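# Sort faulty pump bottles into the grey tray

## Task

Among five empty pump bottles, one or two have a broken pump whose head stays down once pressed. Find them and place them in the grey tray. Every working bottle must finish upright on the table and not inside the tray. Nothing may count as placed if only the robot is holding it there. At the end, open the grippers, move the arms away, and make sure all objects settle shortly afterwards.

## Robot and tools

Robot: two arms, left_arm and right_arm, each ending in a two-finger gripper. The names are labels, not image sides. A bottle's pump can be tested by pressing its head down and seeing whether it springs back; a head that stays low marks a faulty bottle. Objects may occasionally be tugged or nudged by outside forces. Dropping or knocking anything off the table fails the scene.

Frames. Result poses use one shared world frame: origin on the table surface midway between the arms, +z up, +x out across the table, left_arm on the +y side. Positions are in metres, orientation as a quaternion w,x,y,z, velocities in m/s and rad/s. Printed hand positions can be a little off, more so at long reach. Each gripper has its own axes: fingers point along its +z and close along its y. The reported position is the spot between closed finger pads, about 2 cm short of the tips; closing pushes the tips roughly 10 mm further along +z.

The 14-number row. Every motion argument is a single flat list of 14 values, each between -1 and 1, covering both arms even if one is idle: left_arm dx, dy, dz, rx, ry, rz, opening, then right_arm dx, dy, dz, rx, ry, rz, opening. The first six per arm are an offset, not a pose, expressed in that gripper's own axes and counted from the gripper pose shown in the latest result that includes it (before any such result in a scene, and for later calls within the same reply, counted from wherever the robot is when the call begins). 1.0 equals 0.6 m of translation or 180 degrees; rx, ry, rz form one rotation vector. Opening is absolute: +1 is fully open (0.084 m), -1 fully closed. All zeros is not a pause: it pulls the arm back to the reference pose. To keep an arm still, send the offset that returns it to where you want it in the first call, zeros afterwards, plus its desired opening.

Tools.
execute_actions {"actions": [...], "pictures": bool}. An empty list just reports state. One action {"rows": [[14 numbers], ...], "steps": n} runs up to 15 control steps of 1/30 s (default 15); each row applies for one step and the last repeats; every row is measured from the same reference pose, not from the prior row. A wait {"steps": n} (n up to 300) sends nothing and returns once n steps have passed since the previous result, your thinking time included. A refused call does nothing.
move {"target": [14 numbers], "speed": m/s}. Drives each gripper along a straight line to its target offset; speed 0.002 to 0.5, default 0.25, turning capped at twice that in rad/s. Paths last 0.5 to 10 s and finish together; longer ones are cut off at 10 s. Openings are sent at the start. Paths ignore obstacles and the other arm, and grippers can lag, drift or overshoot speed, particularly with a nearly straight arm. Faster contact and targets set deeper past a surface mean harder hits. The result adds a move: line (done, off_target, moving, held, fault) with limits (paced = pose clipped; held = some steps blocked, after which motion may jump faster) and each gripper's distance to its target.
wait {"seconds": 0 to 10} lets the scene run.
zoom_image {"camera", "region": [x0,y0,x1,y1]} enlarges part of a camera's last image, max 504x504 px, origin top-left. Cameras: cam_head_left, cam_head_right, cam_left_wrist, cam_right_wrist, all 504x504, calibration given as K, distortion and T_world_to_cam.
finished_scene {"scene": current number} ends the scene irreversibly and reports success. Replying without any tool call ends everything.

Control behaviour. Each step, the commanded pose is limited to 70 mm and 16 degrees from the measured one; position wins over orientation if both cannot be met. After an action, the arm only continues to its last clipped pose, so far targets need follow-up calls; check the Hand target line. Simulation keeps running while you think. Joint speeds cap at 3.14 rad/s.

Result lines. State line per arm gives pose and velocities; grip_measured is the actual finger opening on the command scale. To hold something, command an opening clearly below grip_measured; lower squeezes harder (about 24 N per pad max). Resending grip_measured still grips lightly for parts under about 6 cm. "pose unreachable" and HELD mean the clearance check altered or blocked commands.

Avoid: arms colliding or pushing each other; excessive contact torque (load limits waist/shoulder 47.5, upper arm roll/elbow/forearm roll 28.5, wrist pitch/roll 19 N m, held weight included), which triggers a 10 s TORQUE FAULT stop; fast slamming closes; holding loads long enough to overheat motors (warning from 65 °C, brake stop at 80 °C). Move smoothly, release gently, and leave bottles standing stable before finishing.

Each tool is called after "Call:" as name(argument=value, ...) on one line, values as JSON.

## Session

Call:
execute_actions(actions=[])

Scene clock: 0.00 s of 5100.00 s.
left_arm: end_effector_position=(+0.2005, +0.0277, +0.3818) grip_measured=+1.00 end_effector_quat_wxyz=(+0.094, -0.432, +0.555, +0.705) end_effector_velocity=(+0.000, +0.000, -0.000) end_effector_angular_velocity=(-0.000, +0.000, -0.000) | right_arm: end_effector_position=(+0.4212, -0.3184, +0.2484) grip_measured=+1.00 end_effector_quat_wxyz=(-0.000, +1.000, +0.009, -0.002) end_effector_velocity=(-0.000, +0.000, -0.000) end_effector_angular_velocity=(-0.000, +0.000, -0.000)
Joint positions: left_arm=[-1.09   0.611 -0.095  1.893  0.149  2.866  0.865  0.084] | right_arm=[-0.002 -0.246 -0.002  0.92  -0.     1.169 -0.     0.084]
Joint velocities: left_arm=[ 0. -0. -0. -0.  0. -0.  0. -0.] | right_arm=[ 0.002 -0.    -0.    -0.001 -0.001 -0.     0.002  0.   ]
Motor temperatures (°C, as the motors report them): left_arm=[38 36 41 42 45 38 41] | right_arm=[35 39 38 37 37 40 38]
Hand target (left_arm): +0.201, +0.028, +0.382; +0.094, -0.432, +0.555, +0.705
Hand target (right_arm): +0.421, -0.318, +0.248; -0.000, +1.000, +0.009, -0.002
camera_calibration (this result's frames):
cam_left_wrist: T_world_to_cam=[[-0.603516, -0.355012, 0.713957, -0.10559], [0.601211, 0.385551, 0.699925, -0.327528], [-0.523749, 0.851655, -0.0192492, 0.216356], [0, 0, 0, 1]] pos_world=[0.246505, -0.0954674, 0.308796]

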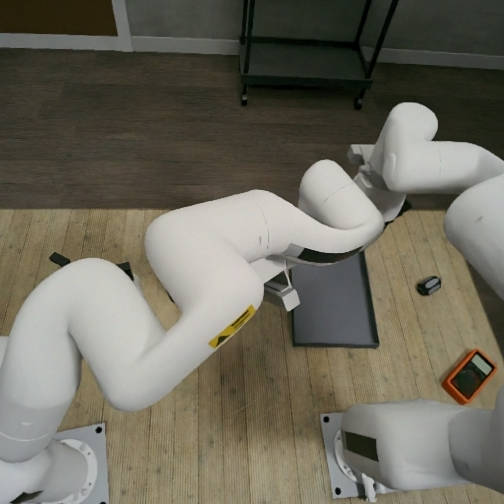

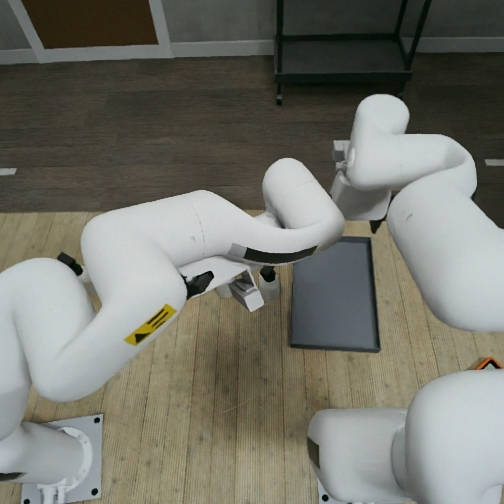

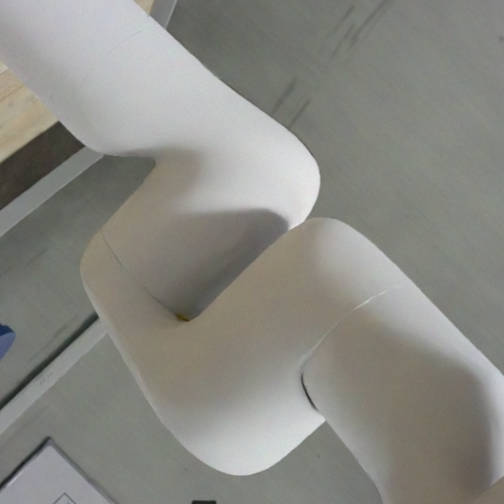

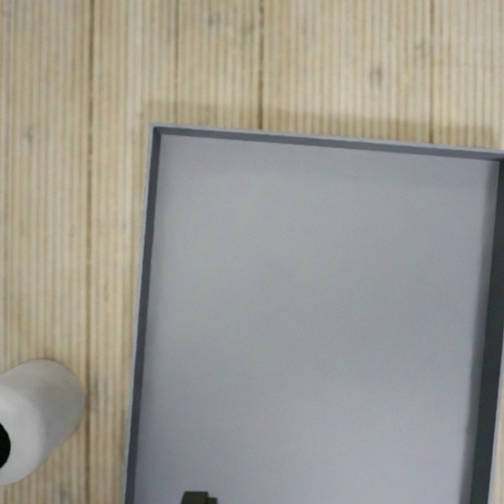

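Call:
move(target=[-0.079,-0.350,0.190,-0.0746,0.559,-0.440,-1,0,0,0,0,0,0,-1], speed=0.25)

Scene clock: 6.07 s of 5100.00 s.
left_arm: end_effector_position=(+0.3003, +0.2198, +0.2693) grip_measured=-1.00 end_effector_quat_wxyz=(+0.001, +1.000, +0.000, -0.002) end_effector_velocity=(+0.000, +0.001, -0.000) end_effector_angular_velocity=(-0.001, -0.005, +0.005) | right_arm: end_effector_position=(+0.4212, -0.3184, +0.2484) grip_measured=-1.00 end_effector_quat_wxyz=(-0.000, +1.000, +0.009, -0.002) end_effector_velocity=(-0.000, -0.001, -0.000) end_effector_angular_velocity=(+0.000, -0.000, -0.001)
Joint positions: left_arm=[-0.737 -0.669  0.302  0.682  0.187  1.336 -0.375  0.   ] | right_arm=[-0.002 -0.246 -0.002  0.92  -0.     1.169 -0.     0.   ]
Joint velocities: left_arm=[ 0.002 -0.004  0.    -0.004  0.002 -0.005 -0.004  0.   ] | right_arm=[-0.002 -0.     0.    -0.     0.    -0.    -0.     0.   ]
Motor temperatures (°C, as the motors report them): left_arm=[38 36 41 42 45 38 41] | right_arm=[35 39 38 38 37 40 38]
Hand target (left_arm): +0.300, +0.220, +0.269; +0.001, +1.000, +0.001, -0.002
Hand target (right_arm): +0.421, -0.318, +0.248; -0.000, +1.000, +0.009, -0.002
Off the commanded pose (left_arm): 0.000 m, 0 deg.
Off the commanded pose (right_arm): 0.000 m, 0 deg.
move: done
camera_calibration (this result's frames):
cam_left_wrist: T_world_to_cam=[[-0.0179086, -0.999829, -0.00466015, 0.262512], [-0.999311, 0.0180505, -0.0324172, 0.375718], [0.0324958, 0.0040764, -0.999464, 0.386038], [0, 0, 0, 1]] pos_world=[0.367616, 0.254111, 0.399234]
cam_right_wrist: T_world_to_cam=[[0.0236317, -0.999258, -0.0304112, -0.28604], [-0.999585, -0.024118, 0.0157238, 0.477699], [-0.0164456, 0.030027, -0.999414, 0.395238], [0, 0, 0, 1]] pos_world=[0.490761, -0.286174, 0.378797]

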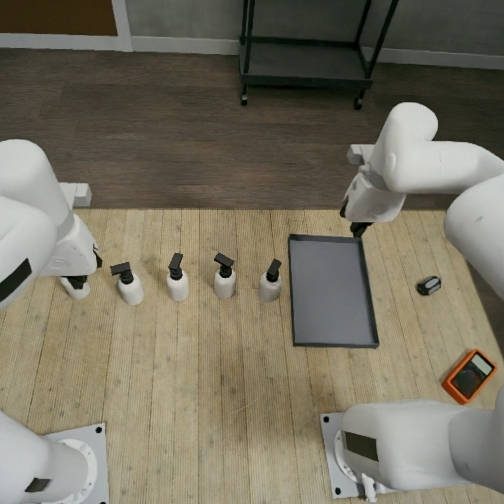

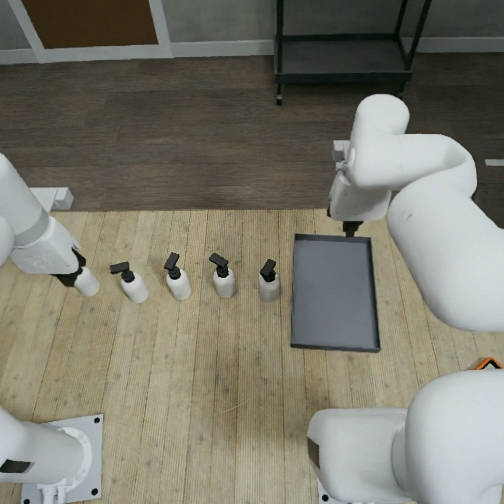

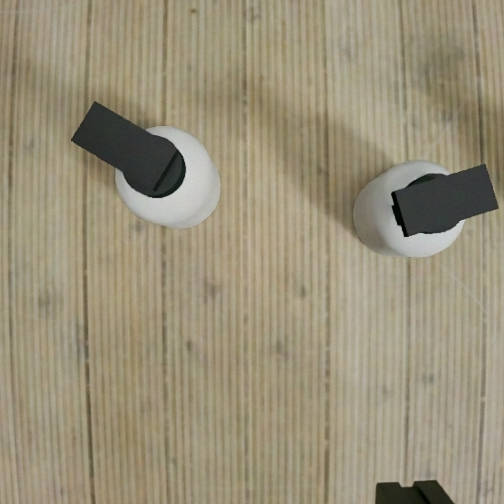

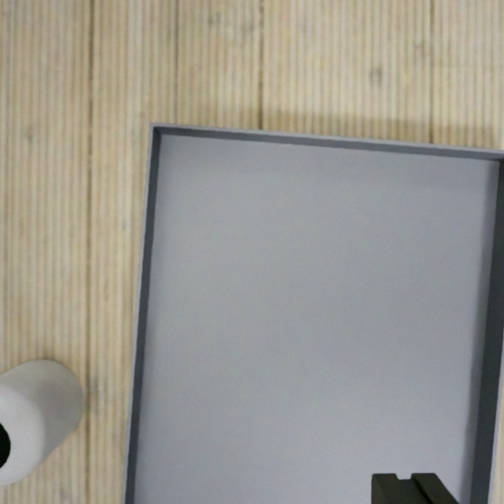

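Call:
move(target=[0.195,-0.133,0.132,0,0,0,-1,-0.03,-0.272,0.097,0,0,0,-1], speed=0.2)

Scene clock: 8.80 s of 5100.00 s.
left_arm: end_effector_position=(+0.4171, +0.2994, +0.1898) grip_measured=-1.00 end_effector_quat_wxyz=(+0.000, +1.000, +0.000, -0.002) end_effector_velocity=(+0.001, +0.001, -0.001) end_effector_angular_velocity=(-0.001, +0.002, +0.002) | right_arm: end_effector_position=(+0.4001, -0.1555, +0.1905) grip_measured=-1.00 end_effector_quat_wxyz=(-0.001, +1.000, +0.009, -0.001) end_effector_velocity=(-0.002, +0.003, -0.002) end_effector_angular_velocity=(-0.002, +0.004, +0.007)
Joint positions: left_arm=[-0.722 -0.201  0.595  0.826  0.132  1.001 -0.042  0.   ] | right_arm=[ 0.159 -0.145  0.232  0.852  0.042  0.995  0.37   0.   ]
Joint velocities: left_arm=[ 0.     0.006  0.004  0.003 -0.004 -0.001  0.005  0.   ] | right_arm=[ 0.004  0.002  0.006 -0.002 -0.    -0.     0.004  0.   ]
Motor temperatures (°C, as the motors report them): left_arm=[38 36 41 42 45 38 41] | right_arm=[35 39 38 38 37 40 38]
Hand target (left_arm): +0.417, +0.300, +0.190; +0.000, +1.000, +0.000, -0.002
Hand target (right_arm): +0.400, -0.155, +0.190; -0.001, +1.000, +0.009, -0.002
Off the commanded pose (left_arm): 0.000 m, 0 deg.
Off the commanded pose (right_arm): 0.000 m, 0 deg.
move: done
camera_calibration (this result's frames):
cam_left_wrist: T_world_to_cam=[[-0.0180455, -0.999821, -0.00571731, 0.344154], [-0.99927, 0.0182275, -0.0335643, 0.488591], [0.0336625, 0.00510745, -0.99942, 0.301707], [0, 0, 0, 1]] pos_world=[0.484289, 0.333645, 0.319899]
cam_right_wrist: T_world_to_cam=[[0.0226119, -0.999245, -0.0315911, -0.123915], [-0.999612, -0.0231111, 0.0155255, 0.461677], [-0.0162439, 0.0312278, -0.99938, 0.332213], [0, 0, 0, 1]] pos_world=[0.469696, -0.123526, 0.320924]

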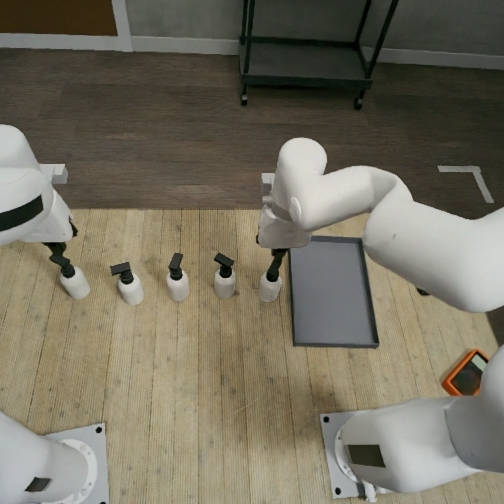

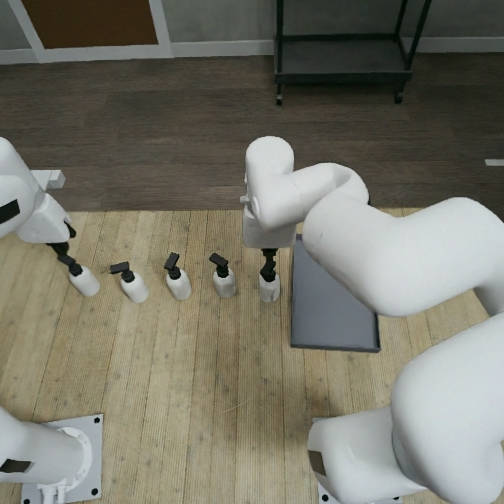

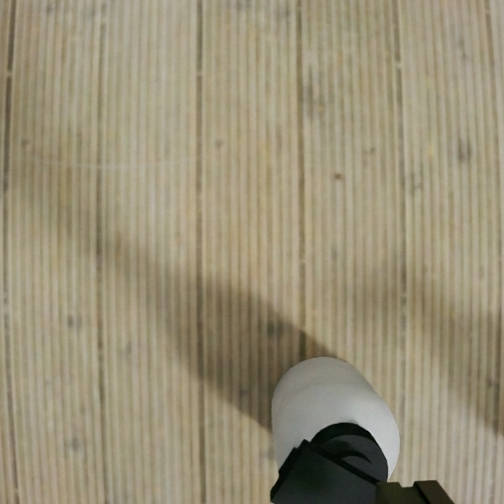

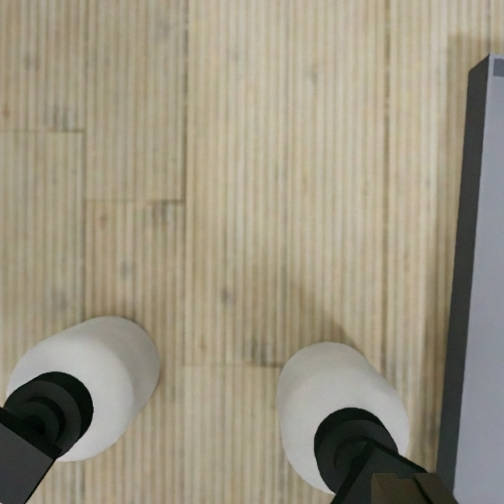

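Call:
move(target=[0,-0.005,0.083,0,0,0,-1,-0.005,-0.002,0.084,0,0,0,-1], speed=0.05)

Call:
move(target=[0,0,-0.077,0,0,0,-1,0,0,-0.078,0,0,0,-1], speed=0.1)

Scene clock: 11.43 s of 5100.00 s.
left_arm: end_effector_position=(+0.4207, +0.3022, +0.1444) grip_measured=-1.00 end_effector_quat_wxyz=(+0.001, +1.000, +0.000, +0.004) end_effector_velocity=(-0.002, -0.000, -0.004) end_effector_angular_velocity=(+0.001, +0.007, -0.002) | right_arm: end_effector_position=(+0.3996, -0.1531, +0.1442) grip_measured=-1.00 end_effector_quat_wxyz=(-0.002, +1.000, +0.009, +0.004) end_effector_velocity=(-0.001, -0.001, -0.004) end_effector_angular_velocity=(-0.001, +0.005, -0.001)
Joint positions: left_arm=[-0.726 -0.114  0.623  0.756  0.085  0.842  0.006  0.   ] | right_arm=[ 0.162 -0.08   0.242  0.771  0.027  0.841  0.389  0.   ]
Joint velocities: left_arm=[ 0.     0.006 -0.    -0.007 -0.003 -0.006  0.004  0.   ] | right_arm=[-0.001  0.006  0.001 -0.005 -0.    -0.006  0.001  0.   ]
Motor temperatures (°C, as the motors report them): left_arm=[38 36 41 43 45 38 41] | right_arm=[35 39 38 38 37 40 38]
Hand target (left_arm): +0.417, +0.302, +0.140; +0.000, +1.000, +0.000, -0.001
Hand target (right_arm): +0.397, -0.154, +0.140; -0.001, +1.000, +0.009, -0.001
Off the commanded pose (left_arm): 0.006 m, 1 deg.
Off the commanded pose (right_arm): 0.005 m, 1 deg.
move: off_target (left_arm, right_arm)
camera_calibration (this result's frames):
cam_left_wrist: T_world_to_cam=[[-0.0183168, -0.999822, -0.00453835, 0.346623], [-0.998809, 0.0185031, -0.0451455, 0.492034], [0.0452214, 0.00370602, -0.99897, 0.251607], [0, 0, 0, 1]] pos_world=[0.486419, 0.336524, 0.275134]
cam_right_wrist: T_world_to_cam=[[0.023105, -0.999129, -0.0347344, -0.122689], [-0.999713, -0.0233094, 0.00549014, 0.46342], [-0.006295, 0.0345976, -0.999381, 0.282366], [0, 0, 0, 1]] pos_world=[0.4679, -0.12155, 0.275386]

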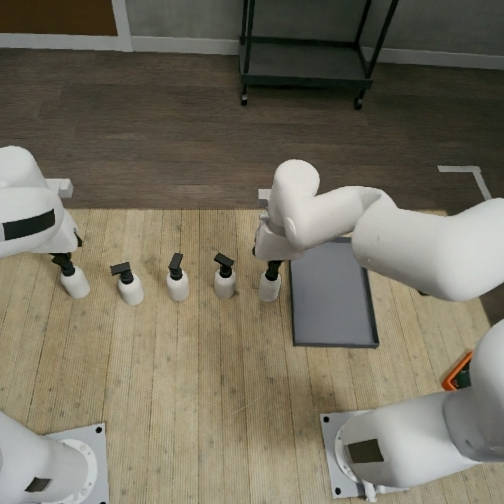

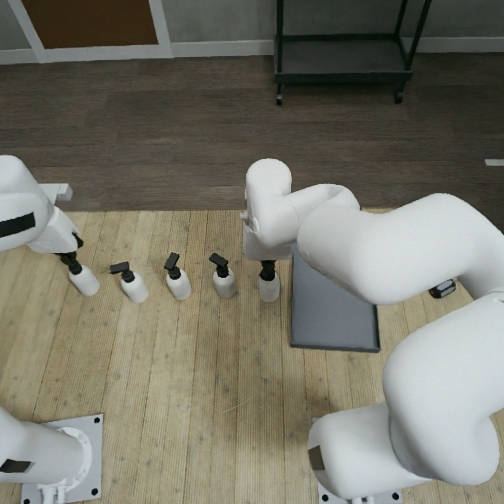

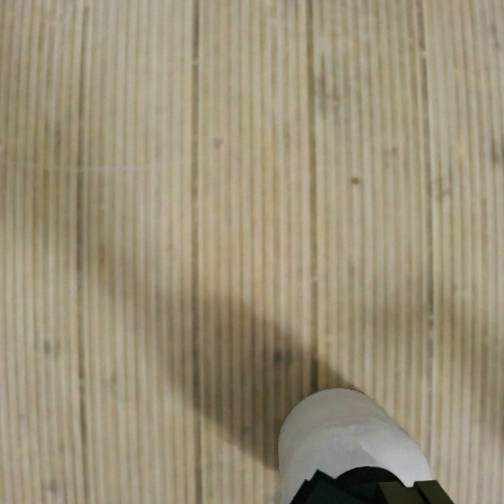

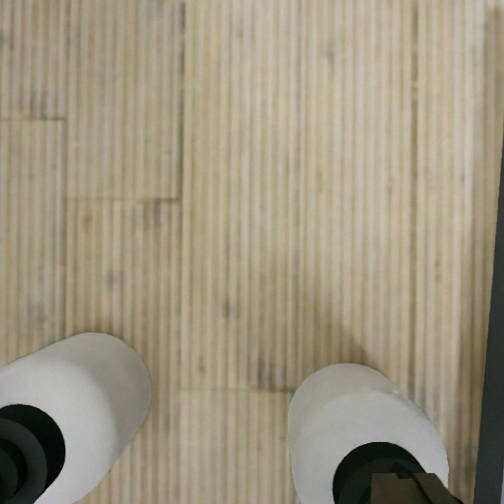

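Scene clock: 12.27 s of 5100.00 s.
left_arm: end_effector_position=(+0.4199, +0.3023, +0.1900) grip_measured=-1.00 end_effector_quat_wxyz=(+0.001, +1.000, +0.000, +0.004) end_effector_velocity=(+0.001, -0.000, +0.003) end_effector_angular_velocity=(+0.000, -0.003, -0.001) | right_arm: end_effector_position=(+0.3991, -0.1534, +0.1904) grip_measured=-1.00 end_effector_quat_wxyz=(-0.002, +1.000, +0.009, +0.003) end_effector_velocity=(+0.000, +0.000, +0.002) end_effector_angular_velocity=(-0.000, -0.001, -0.001)
Joint positions: left_arm=[-0.721 -0.199  0.601  0.827  0.131  0.988 -0.033  0.   ] | right_arm=[ 0.162 -0.152  0.235  0.842  0.044  0.984  0.374  0.   ]
Joint velocities: left_arm=[ 0.    -0.003 -0.002  0.005  0.001  0.004 -0.     0.   ] | right_arm=[-0.    -0.002  0.     0.003  0.     0.005  0.001  0.   ]
Motor temperatures (°C, as the motors report them): left_arm=[38 36 41 43 45 38 41] | right_arm=[35 39 38 38 37 40 38]
Hand target (left_arm): +0.420, +0.302, +0.191; +0.001, +1.000, +0.000, +0.004
Hand target (right_arm): +0.399, -0.153, +0.191; -0.002, +1.000, +0.009, +0.004
Off the commanded pose (left_arm): 0.001 m, 0 deg.
Off the commanded pose (right_arm): 0.001 m, 0 deg.
move: done
camera_calibration (this result's frames):
cam_left_wrist: T_world_to_cam=[[-0.0182515, -0.999823, -0.00455302, 0.346923], [-0.99887, 0.0184336, -0.043801, 0.493079], [0.0438772, 0.00374845, -0.99903, 0.297768], [0, 0, 0, 1]] pos_world=[0.485788, 0.336657, 0.320656]
cam_right_wrist: T_world_to_cam=[[0.0230853, -0.999141, -0.0344007, -0.121436], [-0.999705, -0.0233301, 0.00673217, 0.462369], [-0.00752896, 0.0342352, -0.999385, 0.329034], [0, 0, 0, 1]] pos_world=[0.467514, -0.121809, 0.321542]

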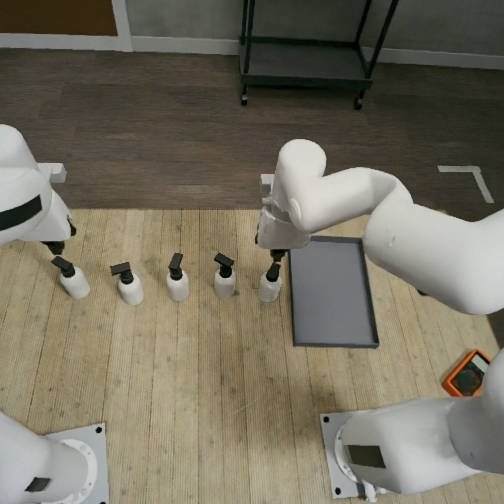

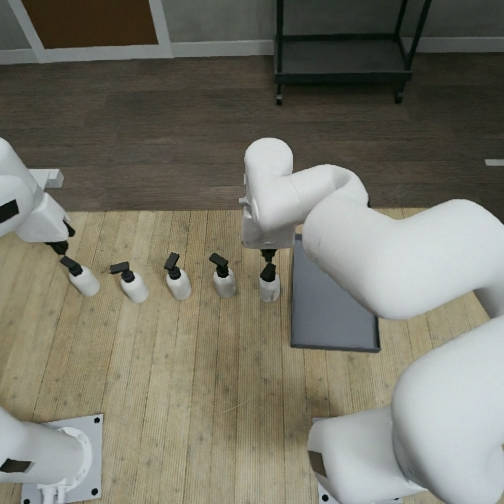

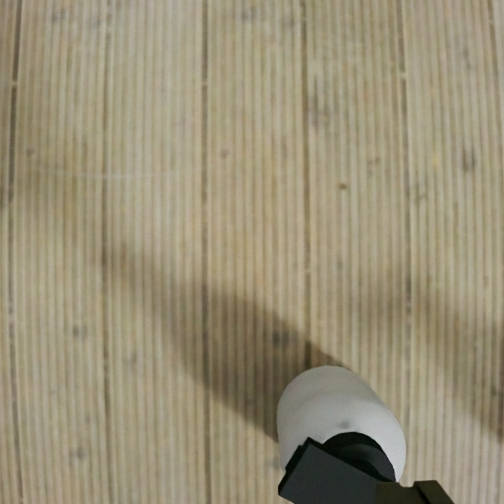

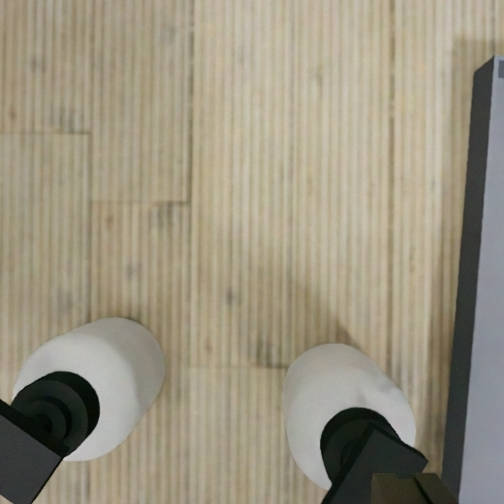

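Call:
move(target=[-0.005,0,0,0,0,-0.35,1,-0.003,0,0,0,0,0,1], speed=0.3)

Call:
move(target=[0,0,0.183,0,0,0,1,0,0,0.183,0,0,0,1], speed=0.1)

Call:
move(target=[0,0,0,0,0,0,-0.3,0,0,0,0,0,0,-0.3])

Call:
move(target=[0,0,-0.13,0,0,0,-0.3,0,0,-0.13,0,0,0,-0.3], speed=0.12)

Scene clock: 16.17 s of 5100.00 s.
left_arm: end_effector_position=(+0.4169, +0.3023, +0.1900) grip_measured=+1.00 end_effector_quat_wxyz=(+0.003, +0.853, +0.522, +0.002) end_effector_velocity=(+0.000, +0.000, +0.000) end_effector_angular_velocity=(+0.001, -0.000, +0.006) | right_arm: end_effector_position=(+0.3973, -0.1535, +0.1904) grip_measured=+1.00 end_effector_quat_wxyz=(-0.002, +1.000, +0.009, +0.003) end_effector_velocity=(-0.000, -0.000, -0.000) end_effector_angular_velocity=(+0.000, +0.000, -0.001)
Joint positions: left_arm=[-0.605 -0.197  0.49   0.816  0.107  0.986 -1.113  0.084] | right_arm=[ 0.163 -0.158  0.236  0.837  0.046  0.983  0.375  0.084]
Joint velocities: left_arm=[ 0.001 -0.    -0.001 -0.     0.001 -0.    -0.006 -0.   ] | right_arm=[-0.     0.    -0.    -0.001  0.    -0.001  0.    -0.   ]
Motor temperatures (°C, as the motors report them): left_arm=[38 36 41 43 45 38 41] | right_arm=[35 39 38 39 37 40 38]
Hand target (left_arm): +0.417, +0.302, +0.190; +0.003, +0.853, +0.523, +0.002
Hand target (right_arm): +0.397, -0.153, +0.190; -0.002, +1.000, +0.009, +0.003
Off the commanded pose (left_arm): 0.000 m, 0 deg.
Off the commanded pose (right_arm): 0.000 m, 0 deg.
move: done
camera_calibration (this result's frames):
cam_left_wrist: T_world_to_cam=[[0.882263, -0.470756, 0.000767874, -0.189522], [-0.470396, -0.88165, -0.0376866, 0.540661], [0.0184182, 0.0328883, -0.999289, 0.299734], [0, 0, 0, 1]] pos_world=[0.416012, 0.377598, 0.320042]
cam_right_wrist: T_world_to_cam=[[0.023087, -0.999141, -0.0344113, -0.121421], [-0.999705, -0.023332, 0.00673348, 0.46057], [-0.00753058, 0.0342457, -0.999385, 0.329021], [0, 0, 0, 1]] pos_world=[0.465715, -0.121839, 0.32154]

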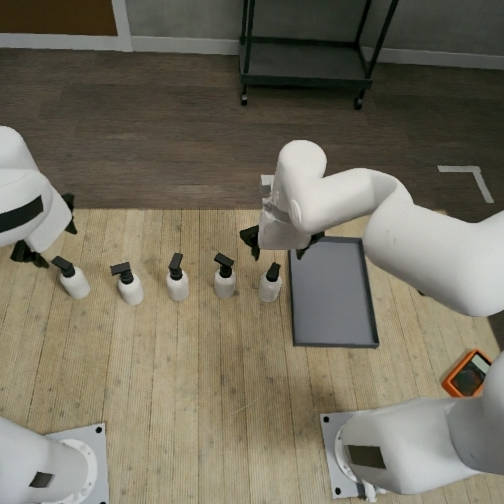

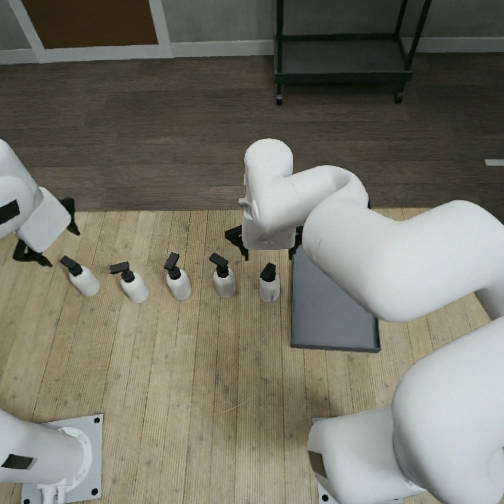

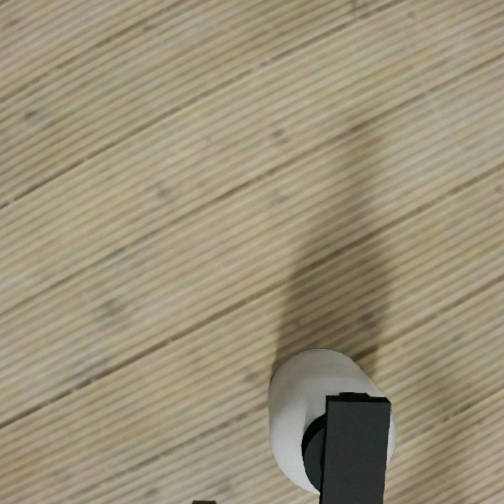

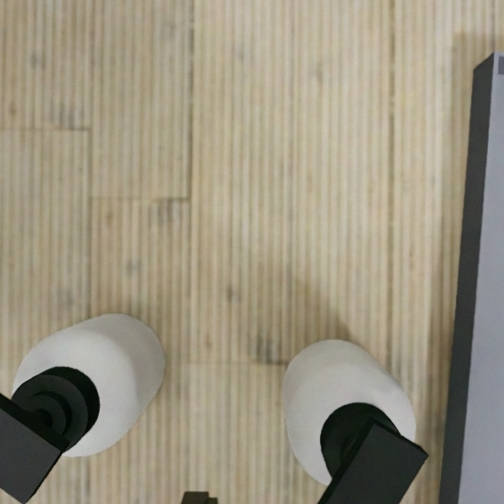

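Scene clock: 17.67 s of 5100.00 s.
left_arm: end_effector_position=(+0.4182, +0.3019, +0.0805) grip_measured=+1.00 end_effector_quat_wxyz=(+0.003, +0.853, +0.522, +0.003) end_effector_velocity=(-0.002, -0.000, -0.002) end_effector_angular_velocity=(-0.001, +0.004, -0.000) | right_arm: end_effector_position=(+0.3980, -0.1530, +0.0808) grip_measured=+1.00 end_effector_quat_wxyz=(-0.002, +1.000, +0.009, +0.003) end_effector_velocity=(-0.001, +0.000, -0.002) end_effector_angular_velocity=(-0.001, +0.003, +0.001)
Joint positions: left_arm=[-0.615  0.04   0.517  0.681 -0.038  0.639 -0.999  0.084] | right_arm=[ 0.161  0.052  0.245  0.702 -0.019  0.644  0.425  0.084]
Joint velocities: left_arm=[ 0.     0.003 -0.    -0.004 -0.004 -0.002  0.004 -0.   ] | right_arm=[ 0.001  0.003  0.    -0.002 -0.001 -0.002  0.001 -0.   ]
Motor temperatures (°C, as the motors report them): left_arm=[38 36 41 43 45 38 41] | right_arm=[35 39 38 39 37 40 38]
Hand target (left_arm): +0.418, +0.302, +0.080; +0.003, +0.853, +0.522, +0.003
Hand target (right_arm): +0.398, -0.153, +0.080; -0.002, +1.000, +0.009, +0.003
Off the commanded pose (left_arm): 0.001 m, 0 deg.
Off the commanded pose (right_arm): 0.000 m, 0 deg.
move: done
camera_calibration (this result's frames):
cam_left_wrist: T_world_to_cam=[[0.882118, -0.471025, 0.00165226, -0.190671], [-0.470621, -0.881496, -0.0384758, 0.536952], [0.0195795, 0.0331626, -0.999258, 0.189811], [0, 0, 0, 1]] pos_world=[0.417179, 0.377216, 0.210645]
cam_right_wrist: T_world_to_cam=[[0.0230266, -0.999138, -0.0345348, -0.124706], [-0.999713, -0.0232414, 0.0058303, 0.462149], [-0.00662791, 0.0343907, -0.999386, 0.219172], [0, 0, 0, 1]] pos_world=[0.466341, -0.121395, 0.212036]

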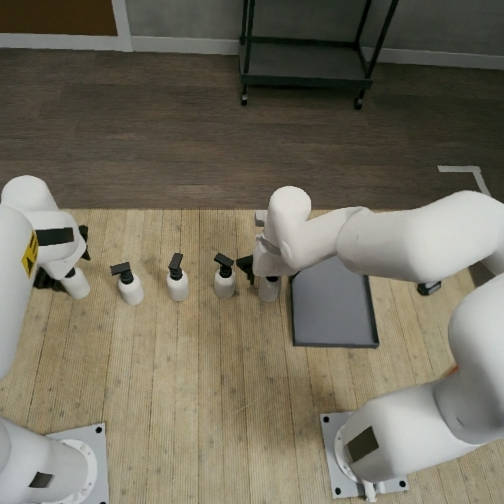

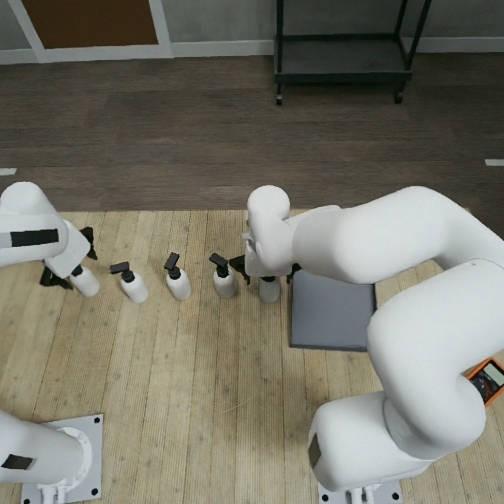

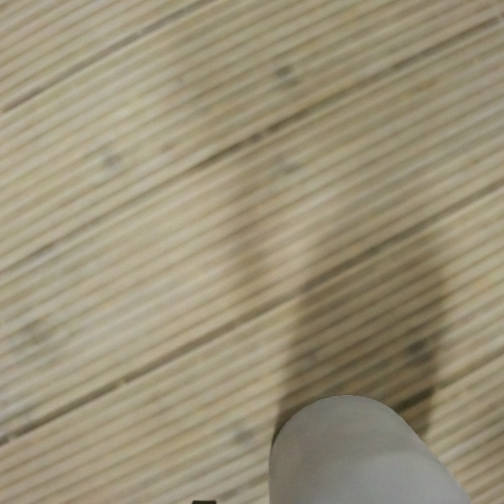

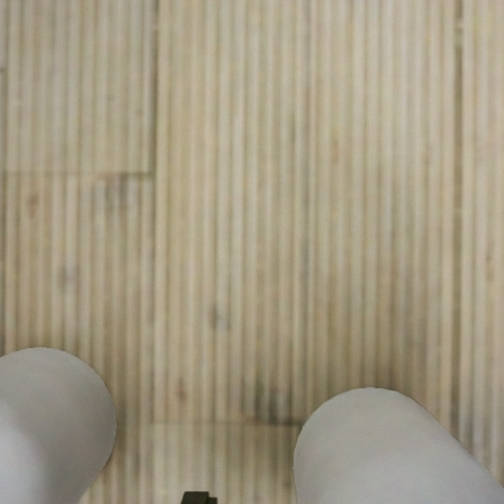

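Scene clock: 18.17 s of 5100.00 s.
left_arm: end_effector_position=(+0.4186, +0.3019, +0.0809) grip_measured=+0.10 end_effector_quat_wxyz=(+0.003, +0.853, +0.522, +0.003) end_effector_velocity=(-0.000, -0.000, -0.000) end_effector_angular_velocity=(+0.000, +0.001, -0.001) | right_arm: end_effector_position=(+0.3983, -0.1529, +0.0812) grip_measured=+0.09 end_effector_quat_wxyz=(-0.002, +1.000, +0.009, +0.004) end_effector_velocity=(-0.001, +0.001, -0.000) end_effector_angular_velocity=(-0.000, +0.001, +0.001)
Joint positions: left_arm=[-0.615  0.039  0.517  0.682 -0.038  0.639 -0.999  0.048] | right_arm=[ 0.161  0.052  0.245  0.703 -0.019  0.644  0.425  0.048]
Joint velocities: left_arm=[-0.     0.    -0.001 -0.     0.     0.     0.     0.   ] | right_arm=[ 0.002  0.     0.001 -0.001 -0.    -0.     0.001  0.   ]
Motor temperatures (°C, as the motors report them): left_arm=[38 36 41 43 45 38 41] | right_arm=[35 39 38 39 37 40 38]
Hand target (left_arm): +0.418, +0.302, +0.081; +0.003, +0.853, +0.522, +0.003
Hand target (right_arm): +0.398, -0.153, +0.081; -0.002, +1.000, +0.009, +0.003
Off the commanded pose (left_arm): 0.001 m, 0 deg.
Off the commanded pose (right_arm): 0.001 m, 0 deg.
move: done
camera_calibration (this result's frames):
cam_left_wrist: T_world_to_cam=[[0.882141, -0.470978, 0.00266381, -0.191113], [-0.470531, -0.881524, -0.0389386, 0.537179], [0.0206874, 0.0330959, -0.999238, 0.189694], [0, 0, 0, 1]] pos_world=[0.417424, 0.377248, 0.210975]
cam_right_wrist: T_world_to_cam=[[0.0230616, -0.999125, -0.0348911, -0.124546], [-0.999718, -0.0232422, 0.00478055, 0.462586], [-0.00558731, 0.034771, -0.99938, 0.219157], [0, 0, 0, 1]] pos_world=[0.466553, -0.121306, 0.212464]

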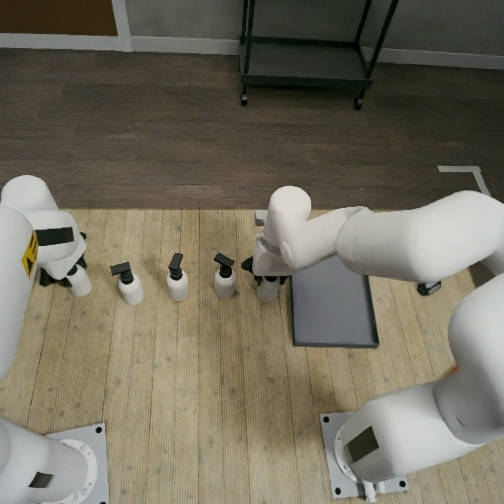

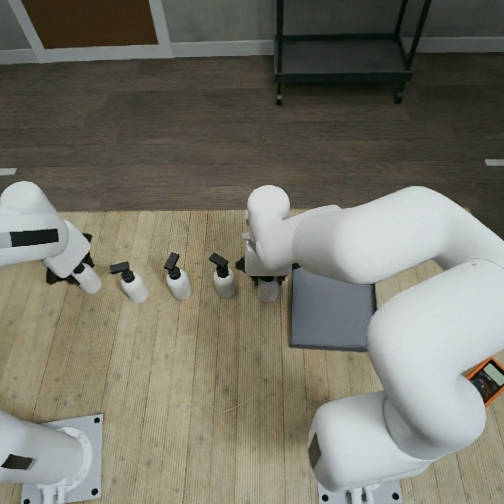

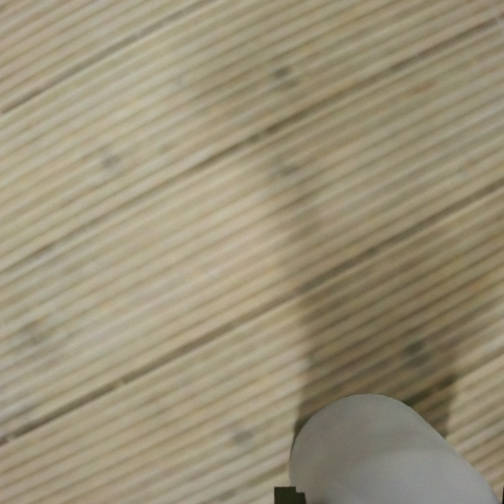

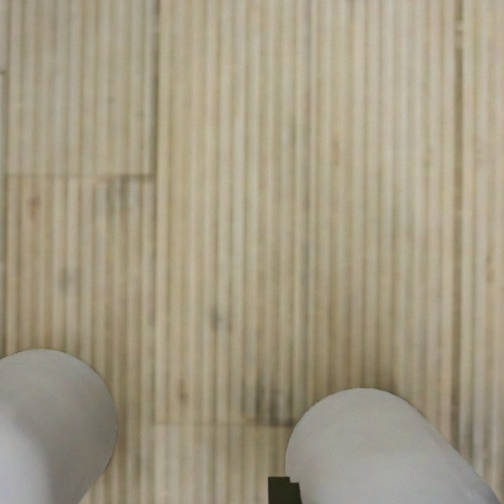

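Scene clock: 19.20 s of 5100.00 s.
left_arm: end_effector_position=(+0.4174, +0.3022, +0.1584) grip_measured=+0.09 end_effector_quat_wxyz=(+0.003, +0.853, +0.522, +0.003) end_effector_velocity=(+0.001, +0.000, +0.002) end_effector_angular_velocity=(-0.000, -0.004, -0.000) | right_arm: end_effector_position=(+0.3976, -0.1533, +0.1588) grip_measured=+0.09 end_effector_quat_wxyz=(-0.002, +1.000, +0.009, +0.003) end_effector_velocity=(+0.001, +0.000, +0.002) end_effector_angular_velocity=(+0.001, -0.003, -0.001)
Joint positions: left_arm=[-0.611 -0.145  0.506  0.765  0.087  0.886 -1.095  0.048] | right_arm=[ 0.161 -0.111  0.242  0.786  0.036  0.886  0.383  0.048]
Joint velocities: left_arm=[ 0.    -0.003  0.     0.004  0.001  0.003  0.     0.   ] | right_arm=[ 0.001 -0.003 -0.001  0.004  0.     0.004  0.001  0.   ]
Motor temperatures (°C, as the motors report them): left_arm=[38 36 41 43 45 38 41] | right_arm=[35 39 38 39 37 40 38]
Hand target (left_arm): +0.418, +0.302, +0.159; +0.004, +0.853, +0.522, +0.003
Hand target (right_arm): +0.398, -0.153, +0.159; -0.002, +1.000, +0.009, +0.004
Off the commanded pose (left_arm): 0.001 m, 0 deg.
Off the commanded pose (right_arm): 0.000 m, 0 deg.
move: done
camera_calibration (this result's frames):
cam_left_wrist: T_world_to_cam=[[0.882251, -0.470777, 0.00152413, -0.190074], [-0.470382, -0.881635, -0.0382089, 0.539708], [0.0193316, 0.0329929, -0.999269, 0.267733], [0, 0, 0, 1]] pos_world=[0.416386, 0.37751, 0.288448]
cam_right_wrist: T_world_to_cam=[[0.0230953, -0.999132, -0.0346781, -0.122284], [-0.999711, -0.0233143, 0.00592354, 0.461242], [-0.00672689, 0.0345312, -0.999381, 0.297134], [0, 0, 0, 1]] pos_world=[0.465932, -0.121685, 0.289978]

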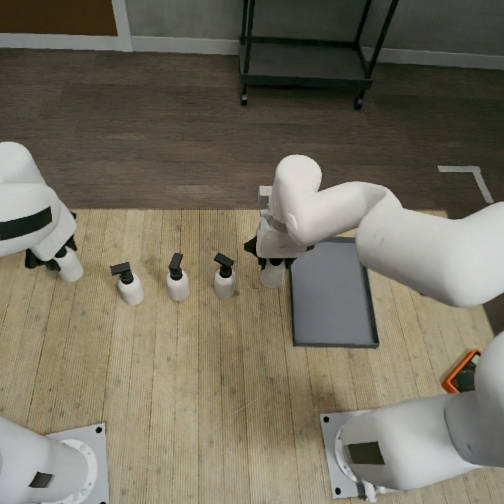

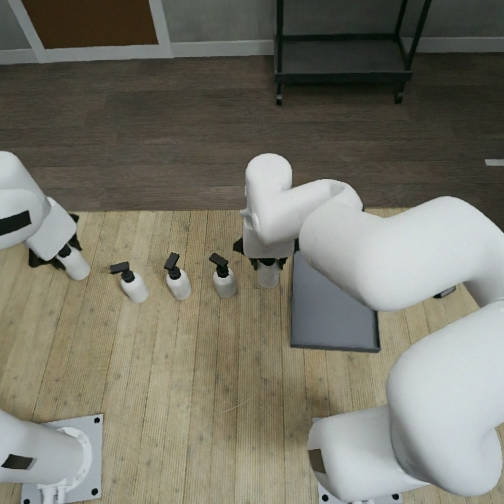

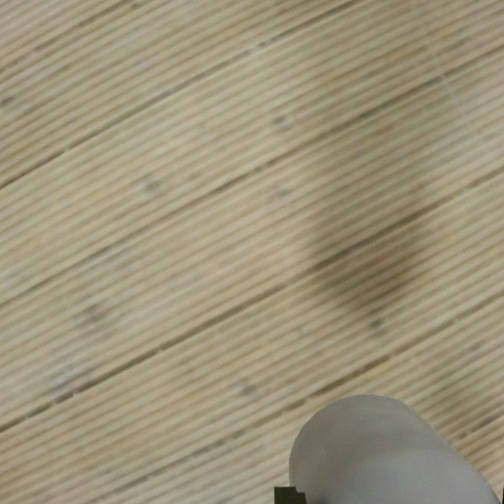

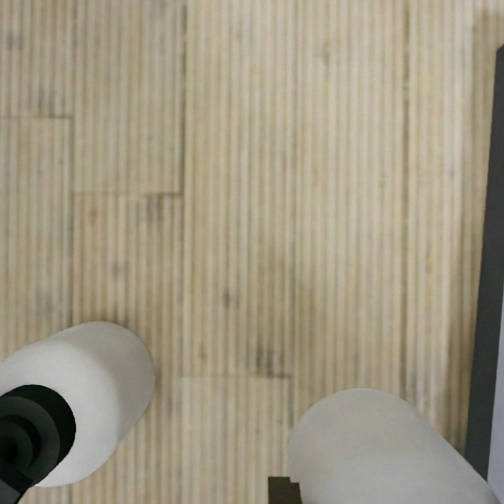

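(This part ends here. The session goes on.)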